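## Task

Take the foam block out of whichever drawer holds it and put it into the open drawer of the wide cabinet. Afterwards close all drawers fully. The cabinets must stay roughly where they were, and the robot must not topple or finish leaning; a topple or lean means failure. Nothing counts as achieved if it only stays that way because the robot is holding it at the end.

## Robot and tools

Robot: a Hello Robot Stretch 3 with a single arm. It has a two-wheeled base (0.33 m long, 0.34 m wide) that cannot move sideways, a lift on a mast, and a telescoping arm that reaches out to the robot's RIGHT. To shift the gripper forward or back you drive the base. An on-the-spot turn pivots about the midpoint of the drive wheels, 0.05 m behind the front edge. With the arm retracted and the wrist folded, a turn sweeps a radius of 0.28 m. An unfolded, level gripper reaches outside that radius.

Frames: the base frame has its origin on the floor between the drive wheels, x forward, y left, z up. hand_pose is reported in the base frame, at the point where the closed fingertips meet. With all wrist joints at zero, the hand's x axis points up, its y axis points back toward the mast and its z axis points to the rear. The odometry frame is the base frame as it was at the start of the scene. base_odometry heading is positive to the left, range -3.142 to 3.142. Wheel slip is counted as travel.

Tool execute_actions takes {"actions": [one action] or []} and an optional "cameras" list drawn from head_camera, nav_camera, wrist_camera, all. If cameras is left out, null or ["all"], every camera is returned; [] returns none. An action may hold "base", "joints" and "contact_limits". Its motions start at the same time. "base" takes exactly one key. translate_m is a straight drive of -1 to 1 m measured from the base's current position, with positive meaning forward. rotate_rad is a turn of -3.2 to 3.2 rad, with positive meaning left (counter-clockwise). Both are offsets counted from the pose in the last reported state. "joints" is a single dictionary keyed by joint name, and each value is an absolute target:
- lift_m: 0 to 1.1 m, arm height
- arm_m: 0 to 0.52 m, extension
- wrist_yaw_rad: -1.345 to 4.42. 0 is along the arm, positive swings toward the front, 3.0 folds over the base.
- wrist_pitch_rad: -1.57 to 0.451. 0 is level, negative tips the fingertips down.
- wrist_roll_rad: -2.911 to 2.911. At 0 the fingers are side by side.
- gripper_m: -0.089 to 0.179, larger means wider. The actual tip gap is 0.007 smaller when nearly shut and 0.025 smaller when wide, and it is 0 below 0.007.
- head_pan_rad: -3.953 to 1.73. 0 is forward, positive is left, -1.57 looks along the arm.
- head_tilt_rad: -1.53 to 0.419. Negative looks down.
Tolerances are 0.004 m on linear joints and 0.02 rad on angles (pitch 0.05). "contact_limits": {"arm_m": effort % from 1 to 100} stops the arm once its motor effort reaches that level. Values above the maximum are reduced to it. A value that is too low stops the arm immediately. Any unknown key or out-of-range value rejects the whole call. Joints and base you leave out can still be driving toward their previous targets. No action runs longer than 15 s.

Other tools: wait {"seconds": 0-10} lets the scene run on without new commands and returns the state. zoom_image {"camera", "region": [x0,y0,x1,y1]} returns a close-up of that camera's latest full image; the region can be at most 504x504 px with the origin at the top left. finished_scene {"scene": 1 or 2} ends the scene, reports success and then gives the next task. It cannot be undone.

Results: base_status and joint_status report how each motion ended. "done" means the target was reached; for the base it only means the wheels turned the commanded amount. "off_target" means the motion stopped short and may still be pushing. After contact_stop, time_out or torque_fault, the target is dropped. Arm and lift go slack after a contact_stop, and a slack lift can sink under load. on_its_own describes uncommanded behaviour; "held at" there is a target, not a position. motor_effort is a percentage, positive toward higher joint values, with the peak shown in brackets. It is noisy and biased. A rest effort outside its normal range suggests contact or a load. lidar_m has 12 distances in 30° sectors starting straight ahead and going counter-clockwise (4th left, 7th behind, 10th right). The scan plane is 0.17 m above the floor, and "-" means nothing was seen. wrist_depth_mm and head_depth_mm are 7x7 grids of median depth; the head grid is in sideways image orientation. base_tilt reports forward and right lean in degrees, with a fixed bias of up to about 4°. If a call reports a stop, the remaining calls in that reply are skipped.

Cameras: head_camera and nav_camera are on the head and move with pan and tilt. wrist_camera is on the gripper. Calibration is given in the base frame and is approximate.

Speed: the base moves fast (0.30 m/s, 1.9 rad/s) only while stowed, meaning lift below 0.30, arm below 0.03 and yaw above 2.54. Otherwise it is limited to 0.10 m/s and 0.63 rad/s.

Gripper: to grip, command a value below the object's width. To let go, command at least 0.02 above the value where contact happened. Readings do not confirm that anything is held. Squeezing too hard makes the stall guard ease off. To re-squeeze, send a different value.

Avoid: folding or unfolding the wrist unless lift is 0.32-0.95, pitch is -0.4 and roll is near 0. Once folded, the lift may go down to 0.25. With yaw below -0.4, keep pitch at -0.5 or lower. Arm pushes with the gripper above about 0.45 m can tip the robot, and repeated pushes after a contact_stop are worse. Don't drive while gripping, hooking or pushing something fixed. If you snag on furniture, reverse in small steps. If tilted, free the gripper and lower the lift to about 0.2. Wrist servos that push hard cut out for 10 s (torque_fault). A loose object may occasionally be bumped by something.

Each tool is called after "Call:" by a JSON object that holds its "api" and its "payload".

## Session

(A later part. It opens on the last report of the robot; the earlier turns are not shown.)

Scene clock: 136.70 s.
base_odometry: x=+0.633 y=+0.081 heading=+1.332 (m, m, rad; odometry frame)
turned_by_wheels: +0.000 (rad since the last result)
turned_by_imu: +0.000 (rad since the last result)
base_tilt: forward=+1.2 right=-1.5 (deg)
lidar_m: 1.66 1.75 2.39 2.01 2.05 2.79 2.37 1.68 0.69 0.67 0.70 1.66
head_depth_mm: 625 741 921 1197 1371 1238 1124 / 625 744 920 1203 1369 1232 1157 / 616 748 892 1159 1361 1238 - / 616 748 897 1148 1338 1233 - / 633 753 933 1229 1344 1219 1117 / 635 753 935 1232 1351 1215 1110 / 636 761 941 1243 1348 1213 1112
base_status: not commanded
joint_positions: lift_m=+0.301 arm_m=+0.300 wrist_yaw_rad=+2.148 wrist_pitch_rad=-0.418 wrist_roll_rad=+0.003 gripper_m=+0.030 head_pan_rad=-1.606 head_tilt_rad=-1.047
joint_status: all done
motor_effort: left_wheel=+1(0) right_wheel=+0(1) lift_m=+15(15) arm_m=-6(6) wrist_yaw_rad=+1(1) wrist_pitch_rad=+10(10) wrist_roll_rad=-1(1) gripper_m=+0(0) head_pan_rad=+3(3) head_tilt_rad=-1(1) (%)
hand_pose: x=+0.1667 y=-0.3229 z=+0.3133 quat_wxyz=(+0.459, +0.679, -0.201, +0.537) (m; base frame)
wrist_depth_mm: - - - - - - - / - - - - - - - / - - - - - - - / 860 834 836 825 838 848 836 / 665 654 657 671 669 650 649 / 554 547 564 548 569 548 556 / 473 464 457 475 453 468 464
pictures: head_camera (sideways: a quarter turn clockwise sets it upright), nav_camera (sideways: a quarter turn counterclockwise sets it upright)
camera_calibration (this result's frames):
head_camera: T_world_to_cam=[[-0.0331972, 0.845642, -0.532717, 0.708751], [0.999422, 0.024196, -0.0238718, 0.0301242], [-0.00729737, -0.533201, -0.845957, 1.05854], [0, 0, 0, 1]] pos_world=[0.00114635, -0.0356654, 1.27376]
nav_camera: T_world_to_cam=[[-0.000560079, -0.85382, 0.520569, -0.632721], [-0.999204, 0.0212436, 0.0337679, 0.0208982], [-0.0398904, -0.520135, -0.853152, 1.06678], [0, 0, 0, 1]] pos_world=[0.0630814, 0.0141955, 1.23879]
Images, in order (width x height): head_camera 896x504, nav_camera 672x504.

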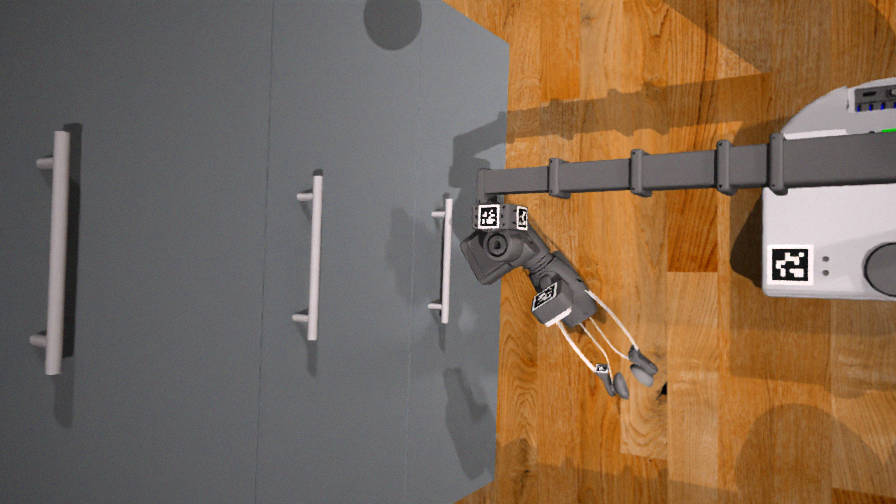

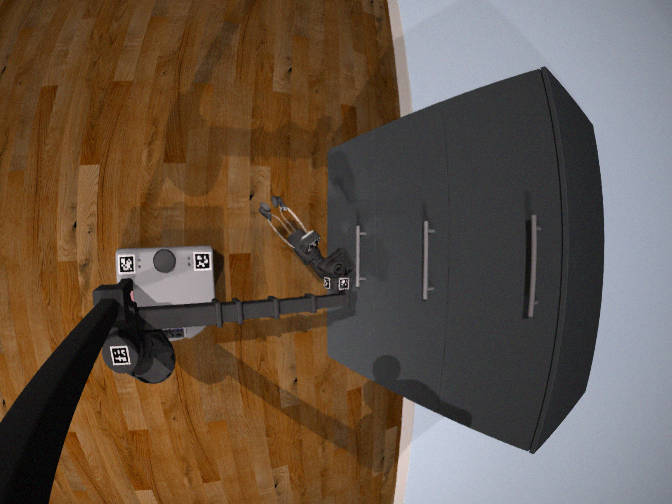

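Call:
{"api": "zoom_image", "payload": {"camera": "nav_camera", "region": [320, 60, 520, 200]}}

Call:
{"api": "zoom_image", "payload": {"camera": "nav_camera", "region": [320, 320, 520, 460]}}

Call:
{"api": "execute_actions", "payload": {"actions": [{"joints": {"head_pan_rad": -2.9, "head_tilt_rad": -0.35}}], "cameras": ["head_camera", "nav_camera"]}}

Region (320, 60, 520, 200) of nav_camera's 672x504 image, scaled by 2.520, with more detail than that image has; it fills the top 353 rows of this view, and the rest is white.

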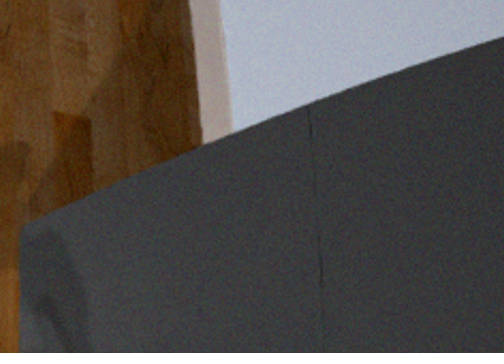

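Region (320, 320, 520, 460) of nav_camera's 672x504 image, scaled by 2.520, with more detail than that image has; it fills the top 353 rows of this view, and the rest is white.

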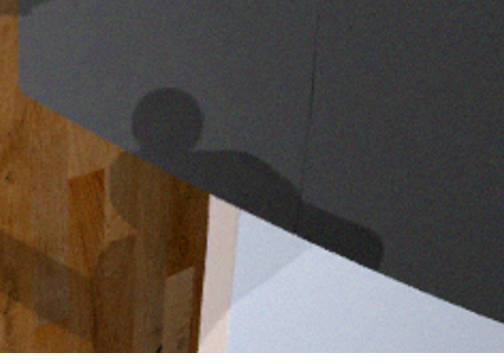

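Scene clock: 138.23 s.
base_odometry: x=+0.633 y=+0.081 heading=+1.332 (m, m, rad; odometry frame)
turned_by_wheels: +0.000 (rad since the last result)
turned_by_imu: +0.000 (rad since the last result)
base_tilt: forward=+1.2 right=-1.6 (deg)
lidar_m: 1.66 1.75 2.39 2.01 2.05 2.79 2.36 1.68 0.69 0.67 0.70 1.67
head_depth_mm: 2663 2769 2894 3149 2764 2010 1567 / 2716 2920 3020 3132 2625 1965 1547 / 2808 2904 3077 2525 2593 1963 1554 / 2863 3011 3180 3327 2663 1962 1538 / 2858 3033 3226 3439 2610 1935 1520 / 2392 2452 2594 2771 2586 1907 1515 / 1968 2016 2120 2222 2272 1905 1512
base_status: not commanded
joint_positions: lift_m=+0.301 arm_m=+0.300 wrist_yaw_rad=+2.148 wrist_pitch_rad=-0.418 wrist_roll_rad=+0.003 gripper_m=+0.030 head_pan_rad=-2.893 head_tilt_rad=-0.359
joint_status: all done
motor_effort: left_wheel=+0(0) right_wheel=+0(0) lift_m=+15(15) arm_m=-6(6) wrist_yaw_rad=+1(1) wrist_pitch_rad=+10(10) wrist_roll_rad=-1(1) gripper_m=+0(0) head_pan_rad=-3(44) head_tilt_rad=+3(26) (%)
hand_pose: x=+0.1667 y=-0.3229 z=+0.3133 quat_wxyz=(+0.459, +0.679, -0.201, +0.537) (m; base frame)
wrist_depth_mm: - - - - - - - / - - - - - - - / - - - - - - - / 851 840 862 838 857 828 834 / 673 664 661 676 649 671 656 / 554 556 556 556 584 544 548 / 471 469 458 461 453 465 478
pictures: head_camera (sideways: a quarter turn clockwise sets it upright), nav_camera (sideways: a quarter turn counterclockwise sets it upright)
camera_calibration (this result's frames):
head_camera: T_world_to_cam=[[0.288775, 0.138255, -0.947362, 1.2473], [0.275478, -0.95967, -0.0560802, 0.0765092], [-0.916908, -0.244783, -0.315215, 0.37366], [0, 0, 0, 1]] pos_world=[-0.0386536, -0.00755641, 1.30372]
nav_camera: T_world_to_cam=[[-0.311495, -0.109516, 0.943916, -1.18266], [-0.235716, 0.971195, 0.0348943, 0.0147425], [-0.920548, -0.211627, -0.328337, 0.389449], [0, 0, 0, 1]] pos_world=[-0.00640958, -0.0614201, 1.24368]
Images, in order (width x height): head_camera 896x504, nav_camera 672x504.

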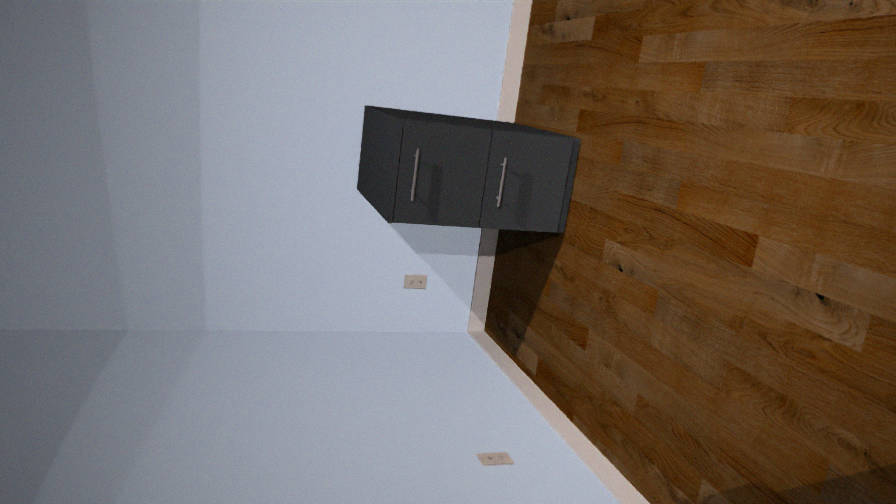

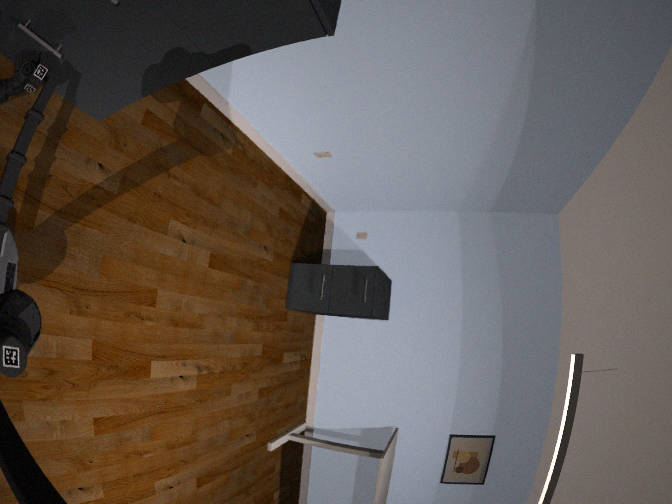

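Call:
{"api": "zoom_image", "payload": {"camera": "head_camera", "region": [340, 90, 600, 250]}}

Region (340, 90, 600, 250) of head_camera's 896x504 image, scaled by 1.938, with more detail than that image has; it fills the top 310 rows of this view, and the rest is white.

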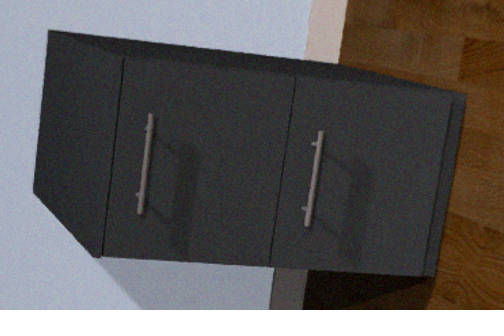

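Call:
{"api": "finished_scene", "payload": {"scene": 1}}

The scene is finished: the task was done.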